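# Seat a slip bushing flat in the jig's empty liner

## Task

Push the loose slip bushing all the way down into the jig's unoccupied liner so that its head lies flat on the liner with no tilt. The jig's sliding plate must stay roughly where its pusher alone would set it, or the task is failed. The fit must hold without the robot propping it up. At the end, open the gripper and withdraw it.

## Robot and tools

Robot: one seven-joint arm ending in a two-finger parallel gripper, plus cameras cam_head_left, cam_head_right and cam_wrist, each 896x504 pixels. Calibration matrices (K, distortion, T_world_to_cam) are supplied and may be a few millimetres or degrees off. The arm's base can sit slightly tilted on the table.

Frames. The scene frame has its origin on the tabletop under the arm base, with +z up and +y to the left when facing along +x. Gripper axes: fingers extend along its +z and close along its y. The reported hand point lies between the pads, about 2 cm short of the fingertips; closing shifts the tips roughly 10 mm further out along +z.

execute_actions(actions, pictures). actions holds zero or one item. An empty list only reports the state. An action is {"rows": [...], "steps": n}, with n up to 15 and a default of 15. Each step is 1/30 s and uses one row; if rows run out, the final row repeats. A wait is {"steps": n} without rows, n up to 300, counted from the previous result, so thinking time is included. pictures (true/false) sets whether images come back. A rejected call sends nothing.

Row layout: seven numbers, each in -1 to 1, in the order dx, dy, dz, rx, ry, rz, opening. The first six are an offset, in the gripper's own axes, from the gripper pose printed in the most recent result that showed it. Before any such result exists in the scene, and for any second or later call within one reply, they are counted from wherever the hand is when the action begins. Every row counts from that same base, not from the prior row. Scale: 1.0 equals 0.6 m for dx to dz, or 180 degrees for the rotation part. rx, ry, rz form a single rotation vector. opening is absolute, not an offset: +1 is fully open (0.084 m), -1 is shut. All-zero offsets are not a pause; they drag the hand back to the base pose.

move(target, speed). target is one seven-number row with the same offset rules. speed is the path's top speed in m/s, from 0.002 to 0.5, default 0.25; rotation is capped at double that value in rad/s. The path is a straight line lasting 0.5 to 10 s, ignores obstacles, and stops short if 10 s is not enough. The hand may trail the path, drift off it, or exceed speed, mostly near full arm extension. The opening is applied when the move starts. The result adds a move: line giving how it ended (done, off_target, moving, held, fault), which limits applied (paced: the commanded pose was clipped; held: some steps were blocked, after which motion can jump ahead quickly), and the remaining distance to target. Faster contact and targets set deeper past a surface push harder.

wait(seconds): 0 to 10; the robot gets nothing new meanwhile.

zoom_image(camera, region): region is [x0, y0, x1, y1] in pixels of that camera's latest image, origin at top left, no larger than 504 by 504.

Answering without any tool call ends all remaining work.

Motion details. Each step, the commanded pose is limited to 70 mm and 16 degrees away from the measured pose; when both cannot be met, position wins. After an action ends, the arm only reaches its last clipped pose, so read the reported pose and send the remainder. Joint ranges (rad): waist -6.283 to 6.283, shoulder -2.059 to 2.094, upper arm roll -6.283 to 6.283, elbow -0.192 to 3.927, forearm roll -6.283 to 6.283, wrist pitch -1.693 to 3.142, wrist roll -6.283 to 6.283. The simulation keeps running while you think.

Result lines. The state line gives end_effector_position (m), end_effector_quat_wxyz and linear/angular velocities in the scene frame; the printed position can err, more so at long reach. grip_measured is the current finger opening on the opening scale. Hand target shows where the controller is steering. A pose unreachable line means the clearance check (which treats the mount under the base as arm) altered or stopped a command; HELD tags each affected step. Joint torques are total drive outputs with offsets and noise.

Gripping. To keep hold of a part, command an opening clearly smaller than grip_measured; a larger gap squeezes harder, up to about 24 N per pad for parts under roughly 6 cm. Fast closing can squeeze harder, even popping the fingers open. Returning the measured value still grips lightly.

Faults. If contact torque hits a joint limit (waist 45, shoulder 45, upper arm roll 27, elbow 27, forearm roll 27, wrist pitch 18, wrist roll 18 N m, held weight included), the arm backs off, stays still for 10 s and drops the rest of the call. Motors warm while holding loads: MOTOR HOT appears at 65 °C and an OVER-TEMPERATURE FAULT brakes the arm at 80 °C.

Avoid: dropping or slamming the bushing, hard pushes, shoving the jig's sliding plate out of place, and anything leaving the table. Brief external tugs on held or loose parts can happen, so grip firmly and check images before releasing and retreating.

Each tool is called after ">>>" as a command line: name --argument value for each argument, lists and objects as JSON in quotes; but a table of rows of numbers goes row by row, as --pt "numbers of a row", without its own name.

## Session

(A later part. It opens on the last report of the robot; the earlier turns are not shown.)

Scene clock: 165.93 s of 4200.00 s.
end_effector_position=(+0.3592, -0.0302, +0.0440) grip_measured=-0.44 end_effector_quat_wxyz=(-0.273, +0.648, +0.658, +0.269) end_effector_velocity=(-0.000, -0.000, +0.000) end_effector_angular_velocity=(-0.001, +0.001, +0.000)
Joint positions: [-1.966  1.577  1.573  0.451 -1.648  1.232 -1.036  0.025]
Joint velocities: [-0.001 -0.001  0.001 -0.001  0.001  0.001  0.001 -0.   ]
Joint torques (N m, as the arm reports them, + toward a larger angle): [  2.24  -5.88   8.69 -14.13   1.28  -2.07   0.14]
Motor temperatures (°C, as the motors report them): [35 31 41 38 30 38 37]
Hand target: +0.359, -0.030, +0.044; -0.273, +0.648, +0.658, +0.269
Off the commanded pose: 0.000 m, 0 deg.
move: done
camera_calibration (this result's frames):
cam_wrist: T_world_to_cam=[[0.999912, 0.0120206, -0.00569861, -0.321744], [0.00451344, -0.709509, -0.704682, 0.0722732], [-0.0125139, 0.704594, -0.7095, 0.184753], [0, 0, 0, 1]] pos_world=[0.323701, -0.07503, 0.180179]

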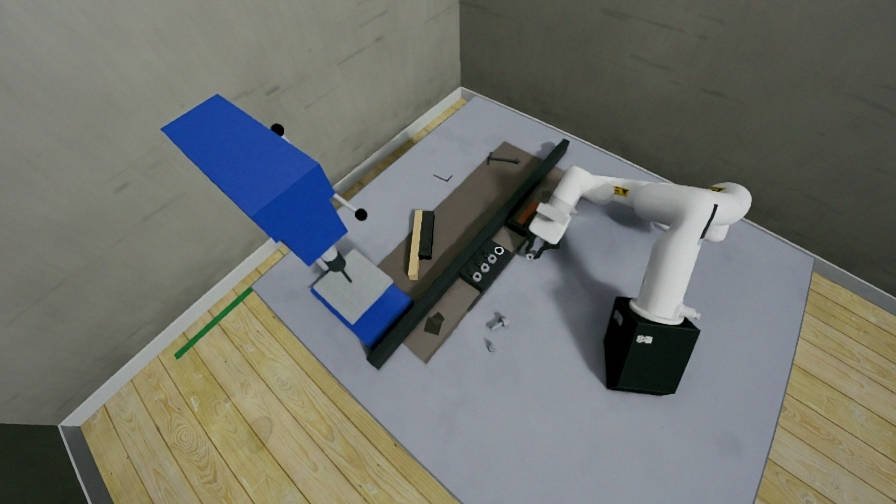

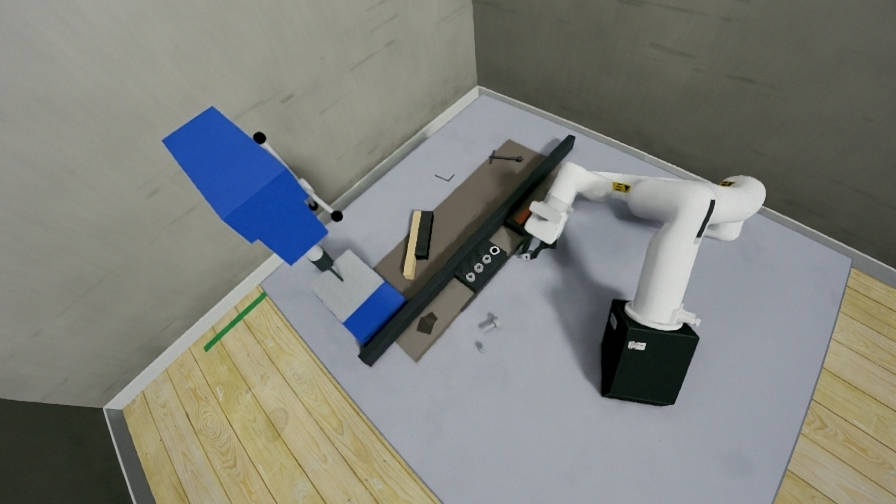

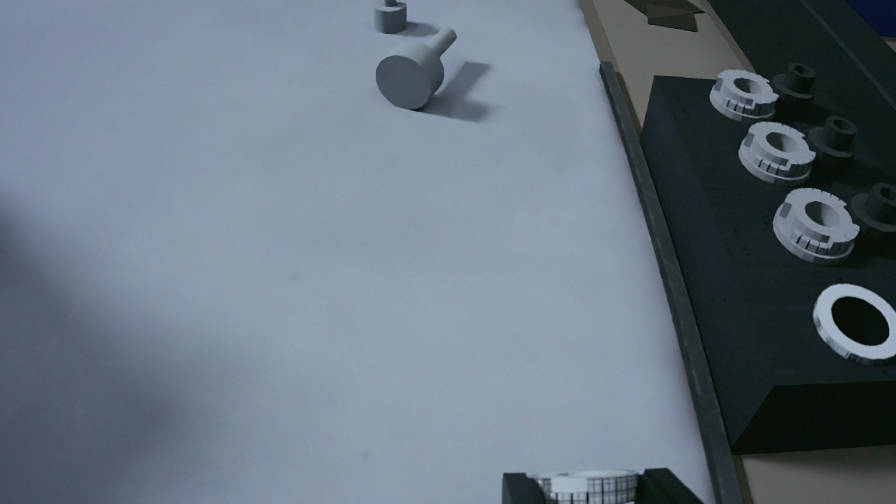

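>>> execute_actions --actions '[{"rows":[[0,0,0,0,0,0,-0.48],[0,0,0,0,0,0,-0.47],[0,0,0,0,0,0,-0.46]],"steps":15}]'

Scene clock: 167.10 s of 4200.00 s.
end_effector_position=(+0.3592, -0.0302, +0.0440) grip_measured=-0.44 end_effector_quat_wxyz=(-0.273, +0.648, +0.658, +0.269) end_effector_velocity=(-0.000, -0.000, -0.000) end_effector_angular_velocity=(-0.000, +0.000, +0.001)
Joint positions: [-1.966  1.577  1.573  0.451 -1.648  1.232 -1.036  0.025]
Joint velocities: [ 0.    -0.001 -0.     0.001  0.     0.    -0.    -0.   ]
Joint torques (N m, as the arm reports them, + toward a larger angle): [  2.26  -6.     8.67 -14.1    1.09  -2.13   0.22]
Motor temperatures (°C, as the motors report them): [35 31 41 38 30 38 37]
Hand target: +0.359, -0.030, +0.044; -0.273, +0.648, +0.658, +0.269
Off the commanded pose: 0.000 m, 0 deg.
Steps of this call (steps 1 to 20: nothing new was sent; steps 21 to 35: all 15 steps of this action). Readings (end_effector_position):
21: (+0.3592, -0.0302, +0.0441)
22: (+0.3592, -0.0302, +0.0441)
24: (+0.3592, -0.0302, +0.0441)
28: (+0.3592, -0.0302, +0.0440)
35: the state above
camera_calibration (this result's frames):
cam_wrist: T_world_to_cam=[[0.999912, 0.012021, -0.00569748, -0.321744], [0.00451452, -0.709509, -0.704682, 0.0722734], [-0.0125134, 0.704594, -0.7095, 0.184753], [0, 0, 0, 1]] pos_world=[0.323701, -0.0750298, 0.180179]

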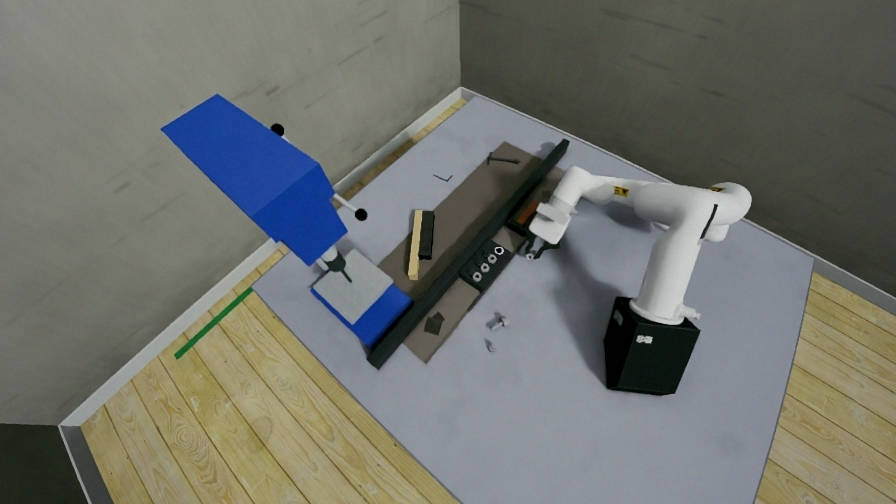

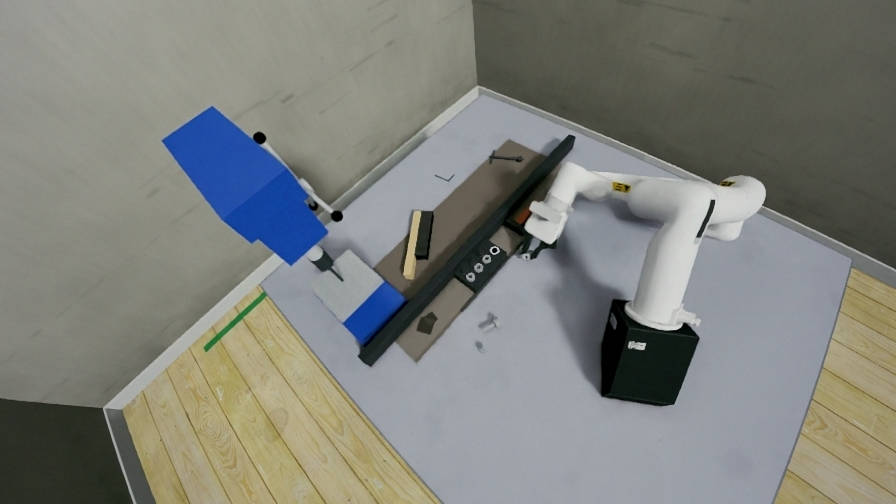

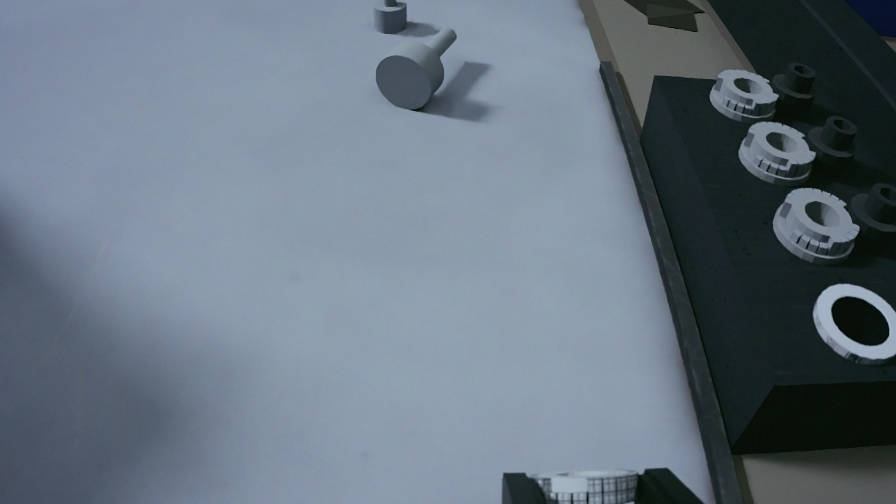

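>>> execute_actions --actions '[{"rows":[[0,0,0,0,0,0,-0.45],[0,0,0,0,0,0,-0.445],[0,0,0,0,0,0,-0.44],[0,0,0,0,0,0,-0.435]],"steps":15}]'

Scene clock: 169.67 s of 4200.00 s.
end_effector_position=(+0.3592, -0.0302, +0.0440) grip_measured=-0.44 end_effector_quat_wxyz=(-0.273, +0.648, +0.658, +0.269) end_effector_velocity=(+0.000, -0.000, -0.000) end_effector_angular_velocity=(-0.000, +0.000, +0.000)
Joint positions: [-1.966  1.577  1.573  0.451 -1.648  1.232 -1.036  0.025]
Joint velocities: [ 0.    -0.    -0.     0.001  0.     0.    -0.    -0.   ]
Joint torques (N m, as the arm reports them, + toward a larger angle): [  2.16  -5.9    8.68 -14.03   1.22  -2.08   0.22]
Motor temperatures (°C, as the motors report them): [35 31 41 38 30 38 37]
Hand target: +0.359, -0.030, +0.044; -0.273, +0.648, +0.658, +0.269
Off the commanded pose: 0.000 m, 0 deg.
Steps of this call (steps 1 to 62: nothing new was sent; steps 63 to 77: all 15 steps of this action). Readings (end_effector_position):
63: (+0.3592, -0.0302, +0.0440)
64: (+0.3592, -0.0302, +0.0440)
66: (+0.3592, -0.0302, +0.0440)
70: (+0.3592, -0.0302, +0.0440)
77: the state above
camera_calibration (this result's frames):
cam_wrist: T_world_to_cam=[[0.999912, 0.0120212, -0.00569775, -0.321744], [0.00451441, -0.709509, -0.704682, 0.0722734], [-0.0125137, 0.704594, -0.7095, 0.184753], [0, 0, 0, 1]] pos_world=[0.323701, -0.0750298, 0.180179]

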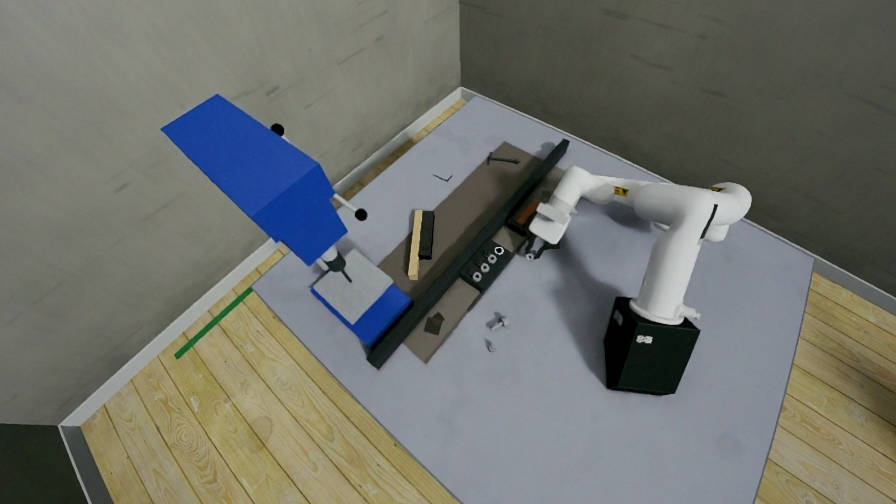

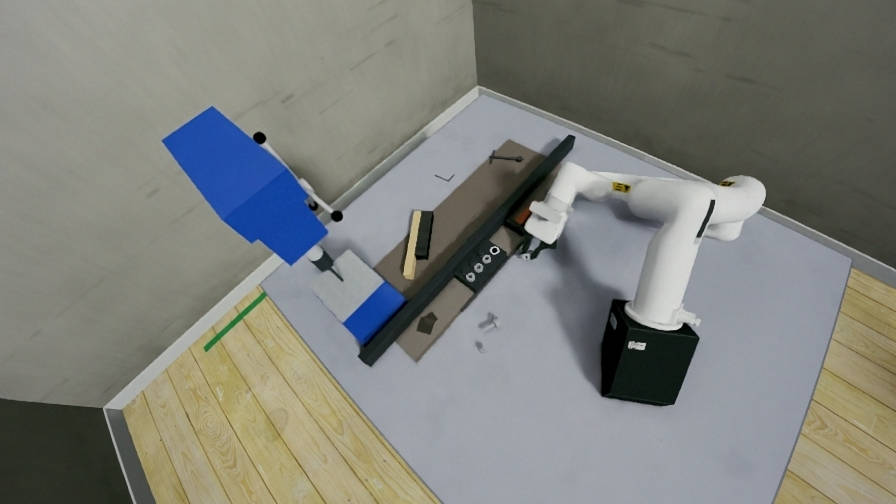

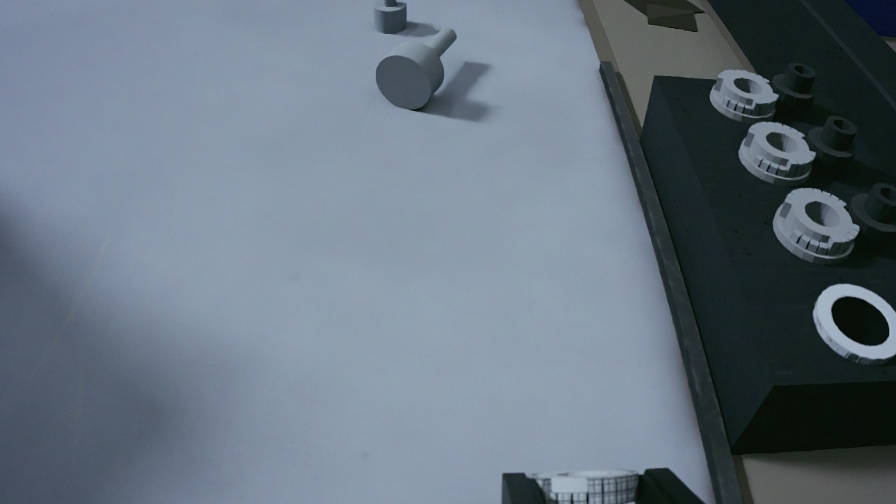

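>>> move --target '[-0.028,0,0.028,0,0,0,-0.52]' --speed 0.01

>>> zoom_image --camera "cam_head_right" --region '[490,210,590,290]'

Scene clock: 173.37 s of 4200.00 s.
end_effector_position=(+0.3599, -0.0287, +0.0232) grip_measured=-0.44 end_effector_quat_wxyz=(-0.273, +0.647, +0.658, +0.272) end_effector_velocity=(-0.001, -0.001, -0.002) end_effector_angular_velocity=(-0.002, +0.003, -0.000)
Joint positions: [-1.96   1.585  1.514  0.488 -1.691  1.204 -1.072  0.025]
Joint velocities: [-0.    -0.005 -0.004  0.004 -0.001 -0.004 -0.001  0.   ]
Joint torques (N m, as the arm reports them, + toward a larger angle): [ -2.4  -11.68   4.14  -0.88  -4.09   2.07  -0.03]
Motor temperatures (°C, as the motors report them): [35 31 41 38 30 38 37]
Hand target: +0.359, -0.030, +0.020; -0.273, +0.648, +0.658, +0.269
Off the commanded pose: 0.003 m, 0 deg.
move: done
camera_calibration (this result's frames):
cam_wrist: T_world_to_cam=[[0.999916, 0.0129557, -0.000156238, -0.322713], [0.00904253, -0.706434, -0.707722, 0.0572138], [-0.0092794, 0.707661, -0.706491, 0.1677], [0, 0, 0, 1]] pos_world=[0.323725, -0.0740763, 0.15892]

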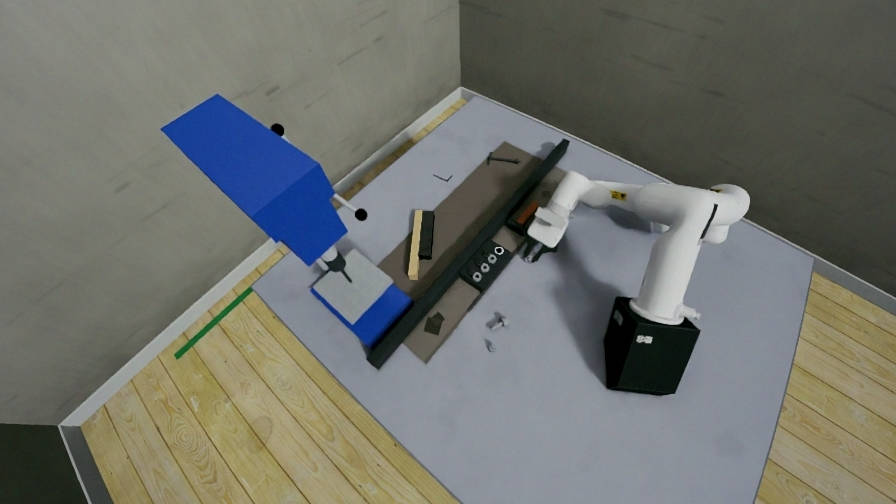

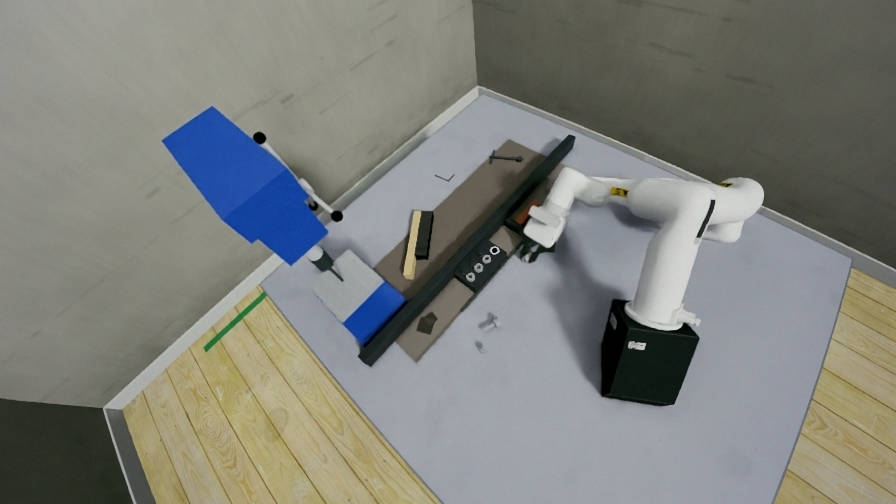

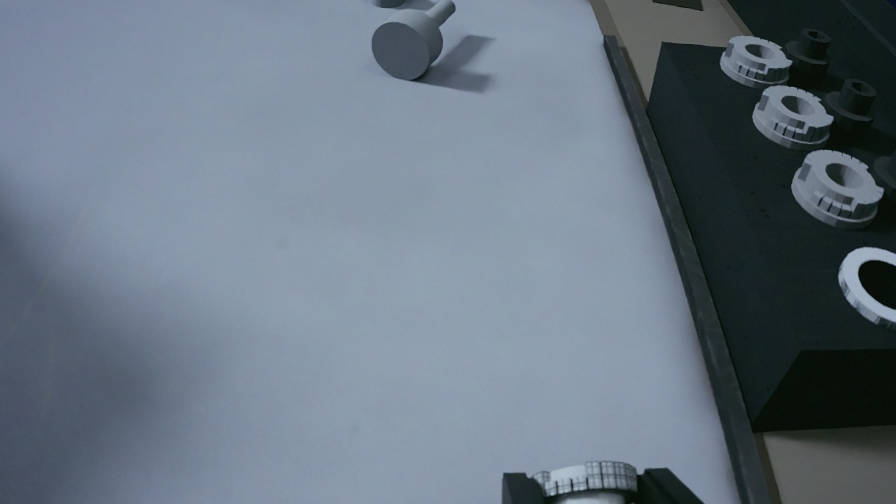

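Region (490, 210, 590, 290) of cam_head_right's 896x504 image, scaled by 5.040, with more detail than that image has; it fills the top 403 rows of this view, and the rest is white.

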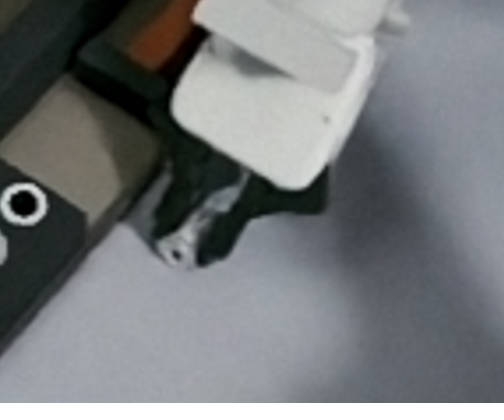

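Contact; it's flat. Release and retreat.

>>> execute_actions --actions '[{"rows":[[0,0,0,0,0,0,-0.46],[0,0,0,0,0,0,-0.44],[0,0,0,0,0,0,-0.42],[0,0,0,0,0,0,-0.4],[0,0,0,0,0,0,-0.37],[0,0,0,0,0,0,-0.34],[0,0,0,0,0,0,-0.3],[0,0,0,0,0,0,-0.2],[0,0,0,0,0,0,-0.1]],"steps":15}]' --pictures false

>>> move --target '[0.06,0,-0.12,0,-0.25,0,0.0]' --speed 0.12

Scene clock: 174.57 s of 4200.00 s.
end_effector_position=(+0.3591, -0.0282, +0.0226) grip_measured=-0.11 end_effector_quat_wxyz=(-0.274, +0.647, +0.658, +0.271) end_effector_velocity=(+0.001, -0.001, +0.000) end_effector_angular_velocity=(-0.002, -0.000, -0.002)
Joint positions: [-1.96   1.583  1.512  0.488 -1.691  1.203 -1.072  0.039]
Joint velocities: [-0.001  0.001  0.003  0.     0.     0.002  0.     0.001]
Joint torques (N m, as the arm reports them, + toward a larger angle): [ -3.97 -12.31   5.8   -0.82  -4.17   2.31  -0.01]
Motor temperatures (°C, as the motors report them): [35 31 41 38 30 38 37]
Hand target: +0.360, -0.029, +0.023; -0.273, +0.647, +0.658, +0.272
Off the commanded pose: 0.001 m, 0 deg.
Steps of this call (steps 1 to 21: nothing new was sent; steps 22 to 36: all 15 steps of this action). Readings (end_effector_position):
22: (+0.3595, -0.0287, +0.0226)
23: (+0.3596, -0.0286, +0.0229)
25: (+0.3595, -0.0285, +0.0230)
29: (+0.3590, -0.0279, +0.0229)
36: the state above

Scene clock: 178.40 s of 4200.00 s.
end_effector_position=(+0.3590, -0.0549, +0.0984) grip_measured=-0.01 end_effector_quat_wxyz=(+0.000, +0.702, +0.713, +0.003) end_effector_velocity=(-0.000, -0.000, -0.000) end_effector_angular_velocity=(-0.004, +0.003, -0.001)
Joint positions: [-1.45   1.1    1.871  0.372 -1.657  1.756 -0.281  0.044]
Joint velocities: [ 0.003 -0.002 -0.001  0.001  0.002  0.003  0.004  0.   ]
Joint torques (N m, as the arm reports them, + toward a larger angle): [ 7.16 -9.6  11.24 -2.43  0.02 -1.89  0.17]
Motor temperatures (°C, as the motors report them): [34 31 40 38 30 38 37]
Hand target: +0.359, -0.055, +0.099; +0.000, +0.702, +0.713, +0.003
Off the commanded pose: 0.001 m, 0 deg.
move: done
camera_calibration (this result's frames):
cam_wrist: T_world_to_cam=[[0.999951, 0.00971723, 0.00171763, -0.321795], [0.00971523, -0.999952, 0.0011724, 0.00582179], [0.00172894, -0.00115565, -0.999998, 0.225421], [0, 0, 0, 1]] pos_world=[0.321333, 0.00920897, 0.225967]

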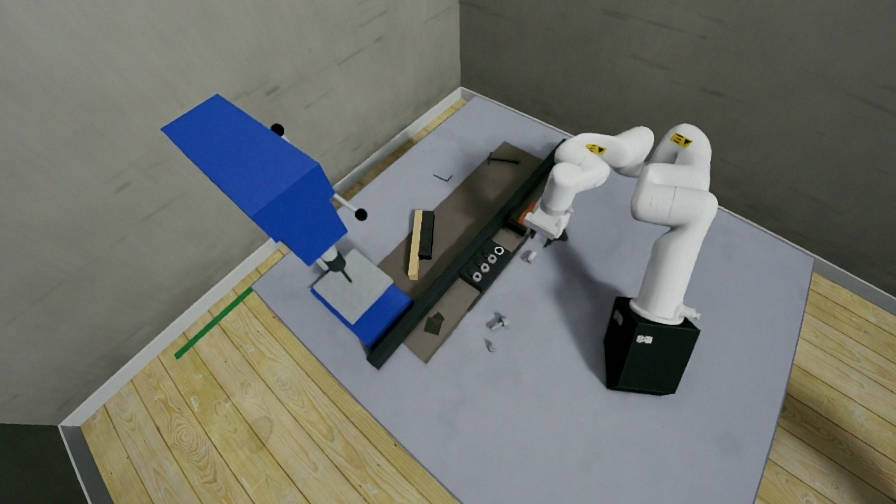

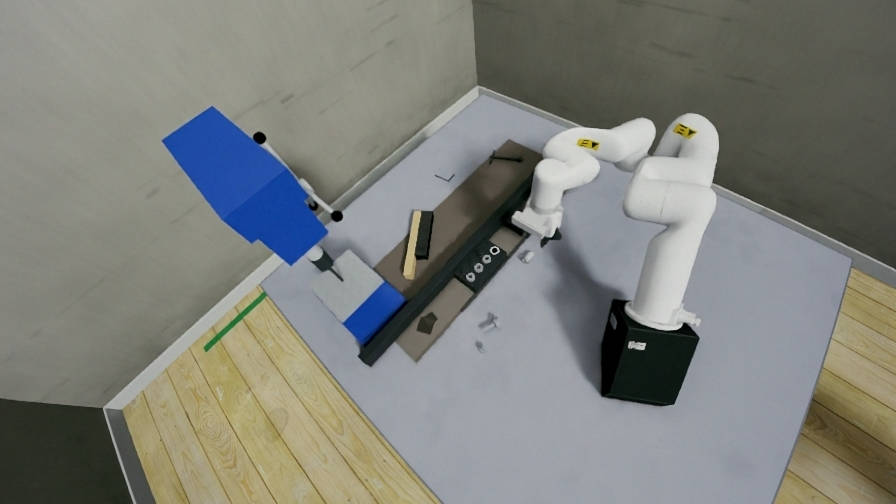

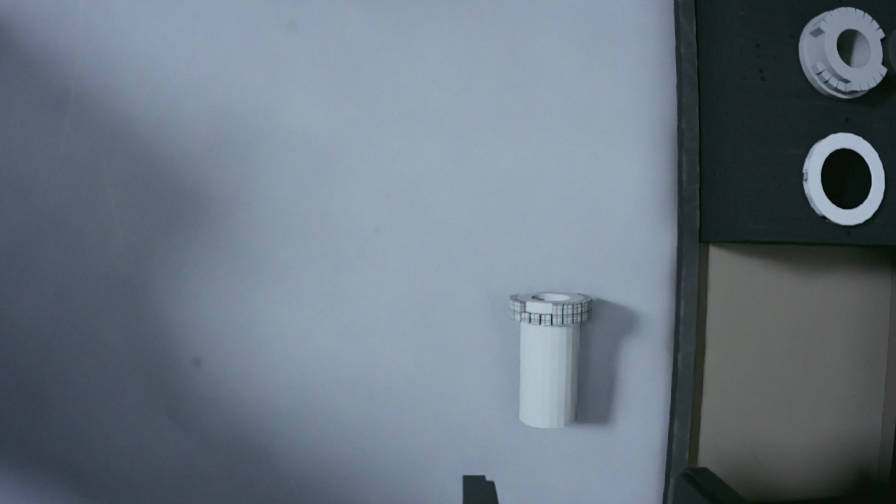

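>>> move --target '[0.077,0,0.08,0,-0.25,0,0.0]' --speed 0.15

>>> move --target '[0.031,0,0.031,0,0,0,0.0]' --speed 0.02

Scene clock: 182.53 s of 4200.00 s.
end_effector_position=(+0.3593, -0.0092, +0.0512) grip_measured=-0.01 end_effector_quat_wxyz=(+0.273, +0.650, +0.658, -0.266) end_effector_velocity=(+0.000, -0.000, -0.000) end_effector_angular_velocity=(-0.006, +0.001, -0.003)
Joint positions: [-0.303  1.08   0.976  0.924 -1.565  2.285  0.269  0.044]
Joint velocities: [ 0.002  0.003 -0.003  0.005  0.001  0.005  0.001 -0.   ]
Joint torques (N m, as the arm reports them, + toward a larger angle): [ 16.15 -15.45  14.26  -2.68   0.73  -0.04   0.12]
Motor temperatures (°C, as the motors report them): [35 31 41 38 30 38 37]
Hand target: +0.359, -0.009, +0.051; +0.273, +0.650, +0.658, -0.266
Off the commanded pose: 0.001 m, 0 deg.
move: done
camera_calibration (this result's frames):
cam_wrist: T_world_to_cam=[[0.999923, 0.00888257, 0.0086384, -0.322833], [0.000155681, -0.706136, 0.708076, 0.0215162], [0.0123894, -0.70802, -0.706084, 0.152934], [0, 0, 0, 1]] pos_world=[0.32091, 0.126341, 0.0955378]

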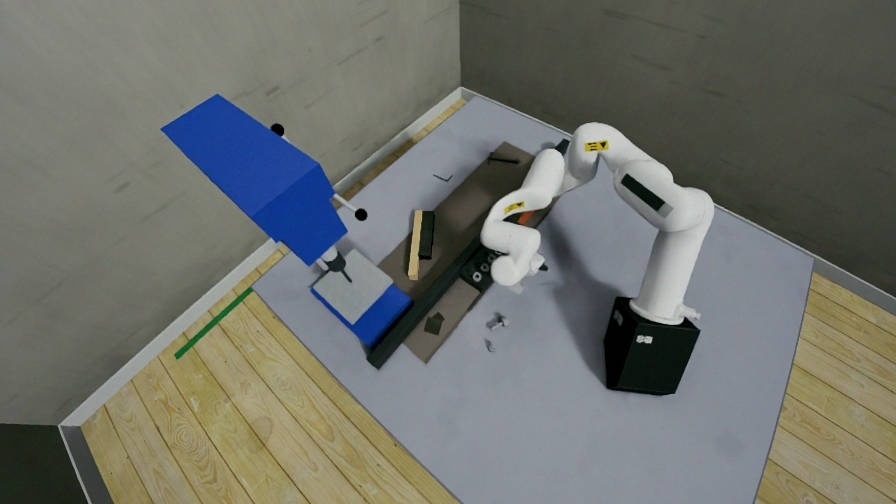

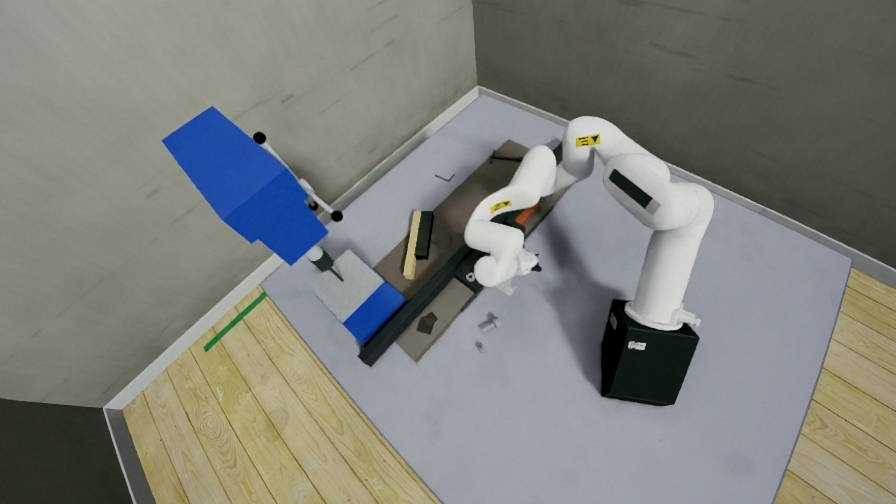

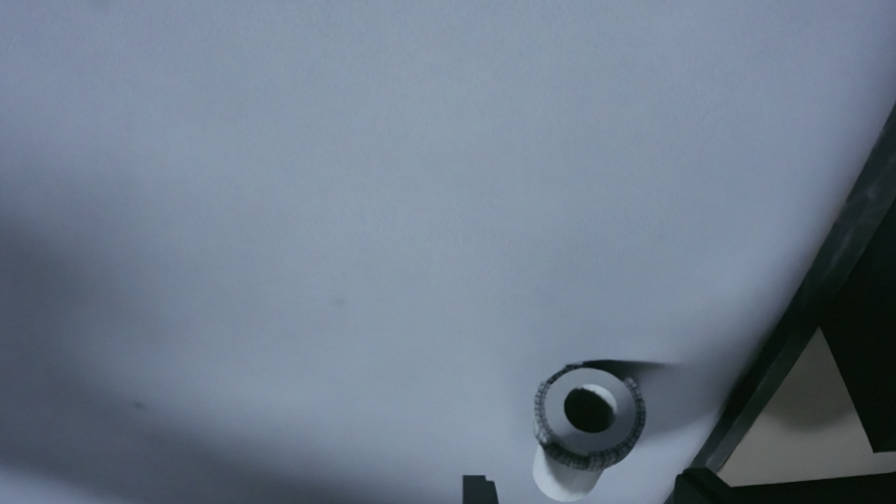

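Scene clock: 184.10 s of 4200.00 s.
end_effector_position=(+0.3595, -0.0090, +0.0250) grip_measured=-0.01 end_effector_quat_wxyz=(+0.273, +0.650, +0.658, -0.266) end_effector_velocity=(+0.001, +0.000, +0.001) end_effector_angular_velocity=(+0.001, -0.003, +0.001)
Joint positions: [-0.312  1.108  0.923  0.943 -1.629  2.255  0.257  0.044]
Joint velocities: [ 0.001 -0.001  0.001 -0.001 -0.001 -0.    -0.     0.   ]
Joint torques (N m, as the arm reports them, + toward a larger angle): [ 16.06 -15.3   14.25  -3.34   0.62  -0.02   0.24]
Motor temperatures (°C, as the motors report them): [35 31 41 38 30 38 37]
Hand target: +0.359, -0.009, +0.025; +0.273, +0.650, +0.658, -0.266
Off the commanded pose: 0.000 m, 0 deg.
move: done
camera_calibration (this result's frames):
cam_wrist: T_world_to_cam=[[0.999924, 0.0088052, 0.00863858, -0.322785], [0.000102361, -0.70622, 0.707993, 0.0402254], [0.0123347, -0.707938, -0.706167, 0.13455], [0, 0, 0, 1]] pos_world=[0.321097, 0.126503, 0.0693236]

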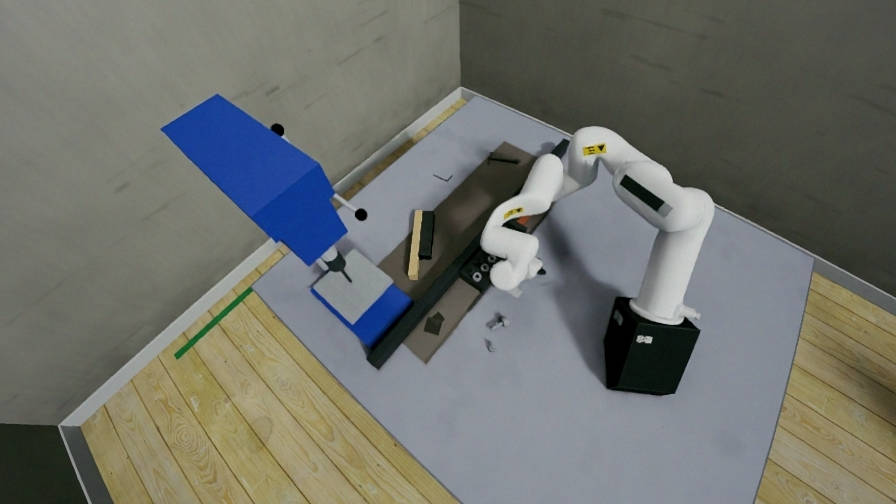

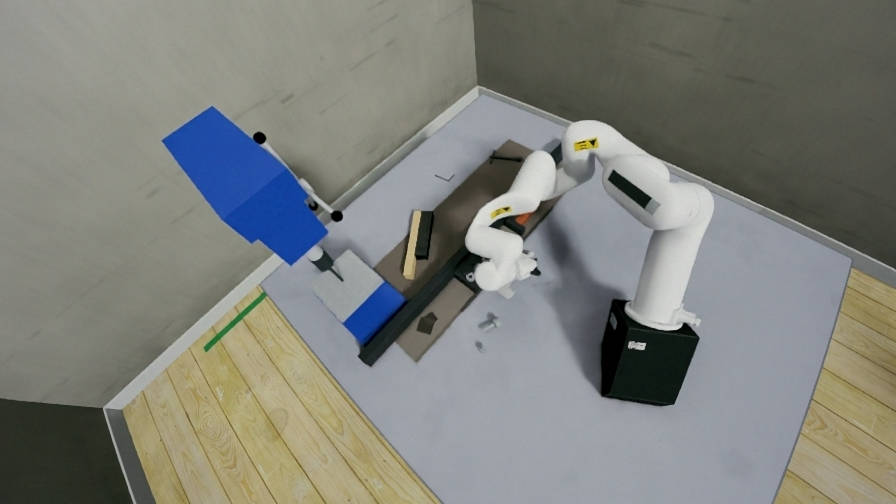

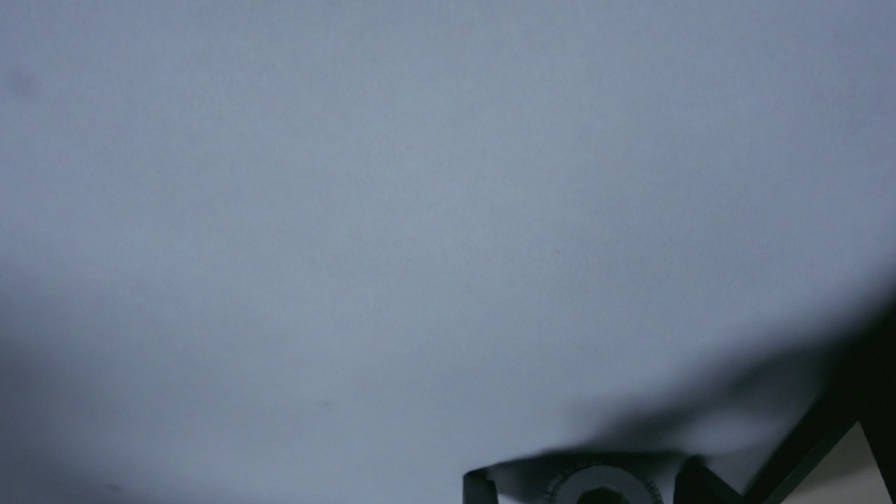

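>>> execute_actions --actions '[{"rows":[[0,0,0,0,0,0,-0.1],[0,0,0,0,0,0,-0.2],[0,0,0,0,0,0,-0.27],[0,0,0,0,0,0,-0.33],[0,0,0,0,0,0,-0.38],[0,0,0,0,0,0,-0.42],[0,0,0,0,0,0,-0.45],[0,0,0,0,0,0,-0.5],[0,0,0,0,0,0,-0.6],[0,0,0,0,0,0,-0.75],[0,0,0,0,0,0,-1]],"steps":15}]' --pictures false

>>> move --target '[-0.09,0,-0.09,0,0,0,-1]' --speed 0.08

Scene clock: 185.30 s of 4200.00 s.
end_effector_position=(+0.3595, -0.0089, +0.0252) grip_measured=-0.42 end_effector_quat_wxyz=(+0.273, +0.650, +0.658, -0.265) end_effector_velocity=(+0.001, -0.001, -0.000) end_effector_angular_velocity=(-0.001, -0.001, -0.002)
Joint positions: [-0.312  1.108  0.923  0.943 -1.629  2.255  0.257  0.026]
Joint velocities: [-0.001 -0.001  0.     0.    -0.001  0.     0.     0.   ]
Joint torques (N m, as the arm reports them, + toward a larger angle): [ 15.74 -14.96  13.56  -3.2    0.35  -0.23   0.17]
Motor temperatures (°C, as the motors report them): [35 31 41 38 30 38 37]
Hand target: +0.359, -0.009, +0.025; +0.273, +0.650, +0.658, -0.266
Off the commanded pose: 0.000 m, 0 deg.
Steps of this call (steps 1 to 21: nothing new was sent; steps 22 to 36: all 15 steps of this action). Readings (end_effector_position):
22: (+0.3595, -0.0090, +0.0249)
23: (+0.3595, -0.0090, +0.0250)
25: (+0.3595, -0.0090, +0.0250)
29: (+0.3596, -0.0089, +0.0252)
36: the state above

Scene clock: 186.83 s of 4200.00 s.
end_effector_position=(+0.3590, -0.0095, +0.1012) grip_measured=-0.42 end_effector_quat_wxyz=(+0.273, +0.650, +0.658, -0.266) end_effector_velocity=(-0.000, +0.000, +0.001) end_effector_angular_velocity=(+0.001, +0.000, +0.001)
Joint positions: [-0.279  1.03   1.076  0.905 -1.44   2.34   0.289  0.026]
Joint velocities: [ 0.001 -0.     0.002 -0.     0.002  0.001  0.    -0.   ]
Joint torques (N m, as the arm reports them, + toward a larger angle): [ 16.42 -16.34  14.65  -0.93   0.81   0.14   0.19]
Motor temperatures (°C, as the motors report them): [35 31 41 38 30 38 37]
Hand target: +0.359, -0.009, +0.101; +0.273, +0.650, +0.658, -0.265
Off the commanded pose: 0.000 m, 0 deg.
move: done
camera_calibration (this result's frames):
cam_wrist: T_world_to_cam=[[0.999922, 0.00907852, 0.00852891, -0.322887], [0.000367451, -0.705901, 0.70831, -0.0141878], [0.012451, -0.708252, -0.70585, 0.187936], [0, 0, 0, 1]] pos_world=[0.320527, 0.126023, 0.145458]

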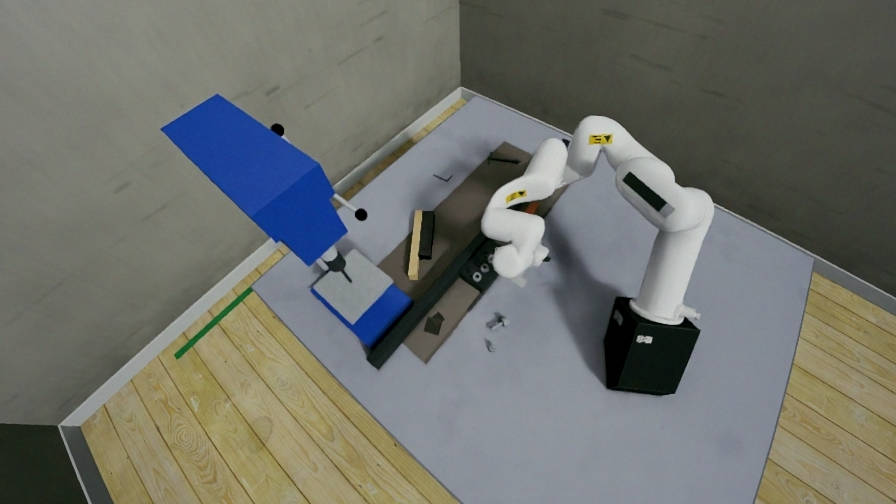

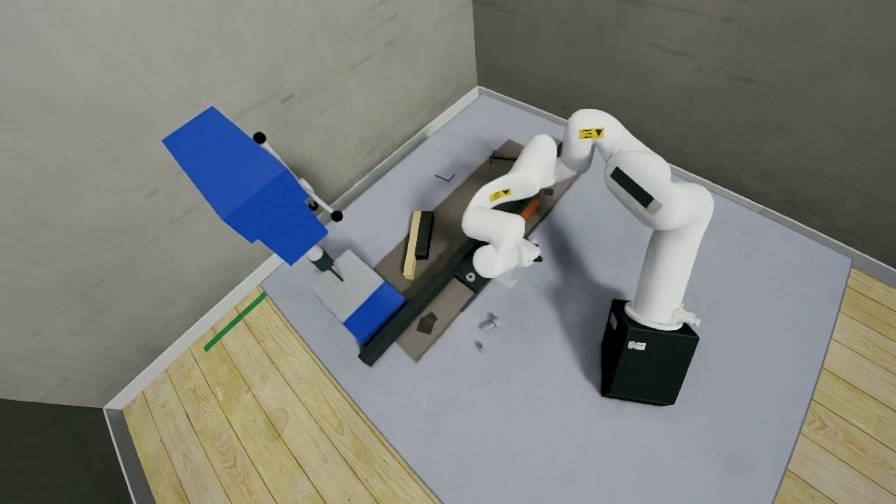

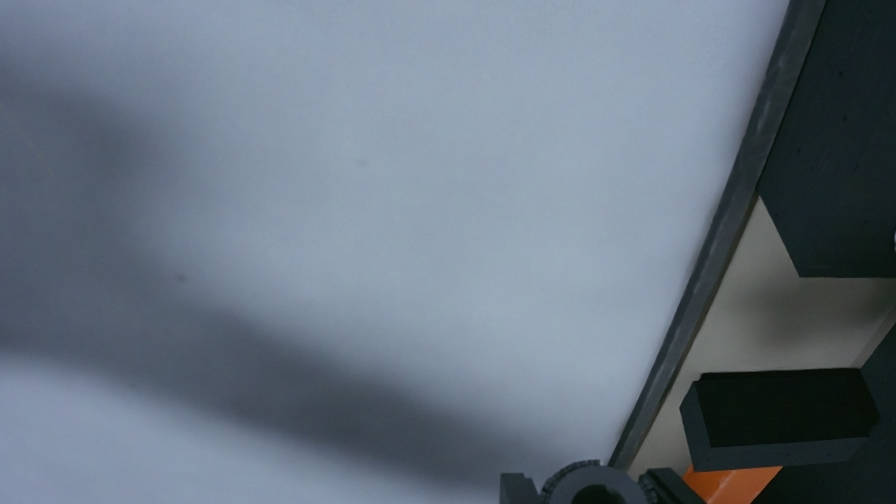

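>>> move --target '[-0.03,0,-0.03,0,0.467,0,-1]' --speed 0.25

Scene clock: 190.93 s of 4200.00 s.
end_effector_position=(+0.3581, -0.0084, +0.1265) grip_measured=-0.42 end_effector_quat_wxyz=(-0.239, +0.660, +0.672, +0.237) end_effector_velocity=(+0.000, -0.000, -0.000) end_effector_angular_velocity=(+0.004, +0.000, -0.001)
Joint positions: [-1.803  1.599  1.818  0.328 -1.587  1.439 -0.738  0.026]
Joint velocities: [-0.003  0.002 -0.001  0.002  0.002 -0.003 -0.004 -0.   ]
Joint torques (N m, as the arm reports them, + toward a larger angle): [  3.75  -6.3    8.92 -10.32   1.03  -2.5    0.22]
Motor temperatures (°C, as the motors report them): [35 31 41 37 30 38 37]
Hand target: +0.358, -0.009, +0.126; -0.239, +0.660, +0.672, +0.237
Off the commanded pose: 0.001 m, 0 deg.
move: done
camera_calibration (this result's frames):
cam_wrist: T_world_to_cam=[[0.999901, 0.0140094, -0.00139071, -0.320956], [0.0100041, -0.776562, -0.629961, 0.133923], [-0.00990537, 0.629885, -0.776625, 0.234762], [0, 0, 0, 1]] pos_world=[0.32191, -0.0393768, 0.266242]

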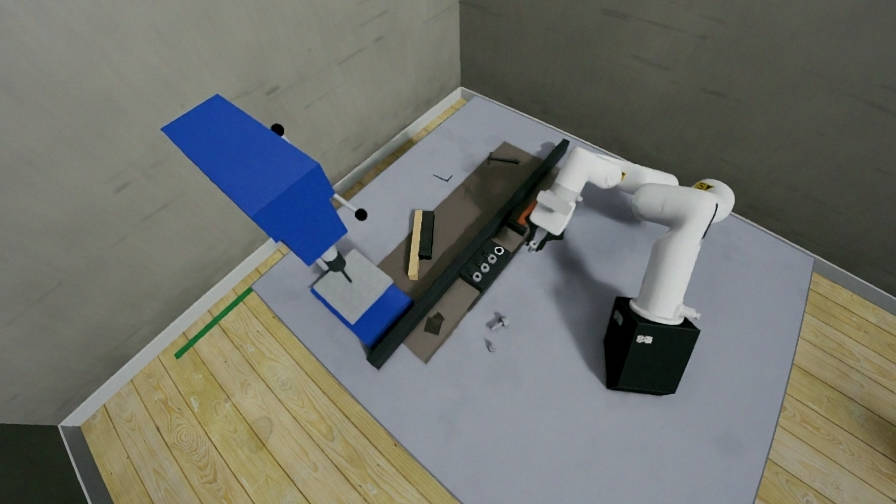

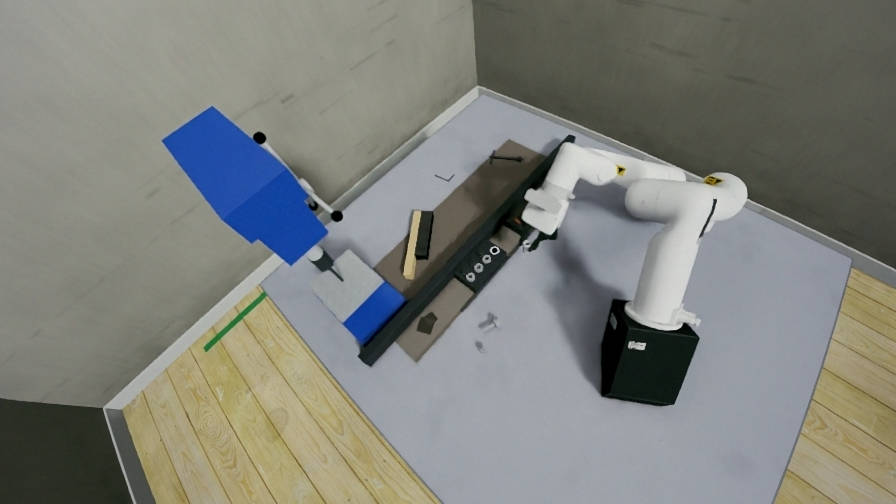

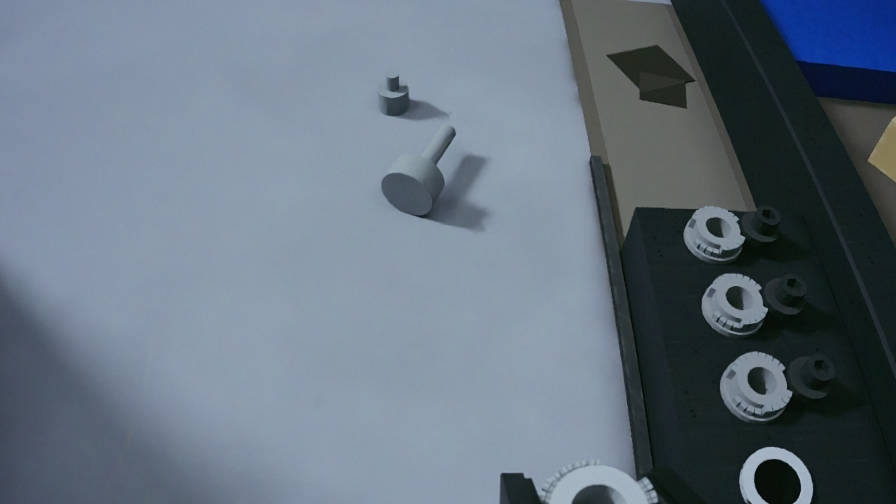

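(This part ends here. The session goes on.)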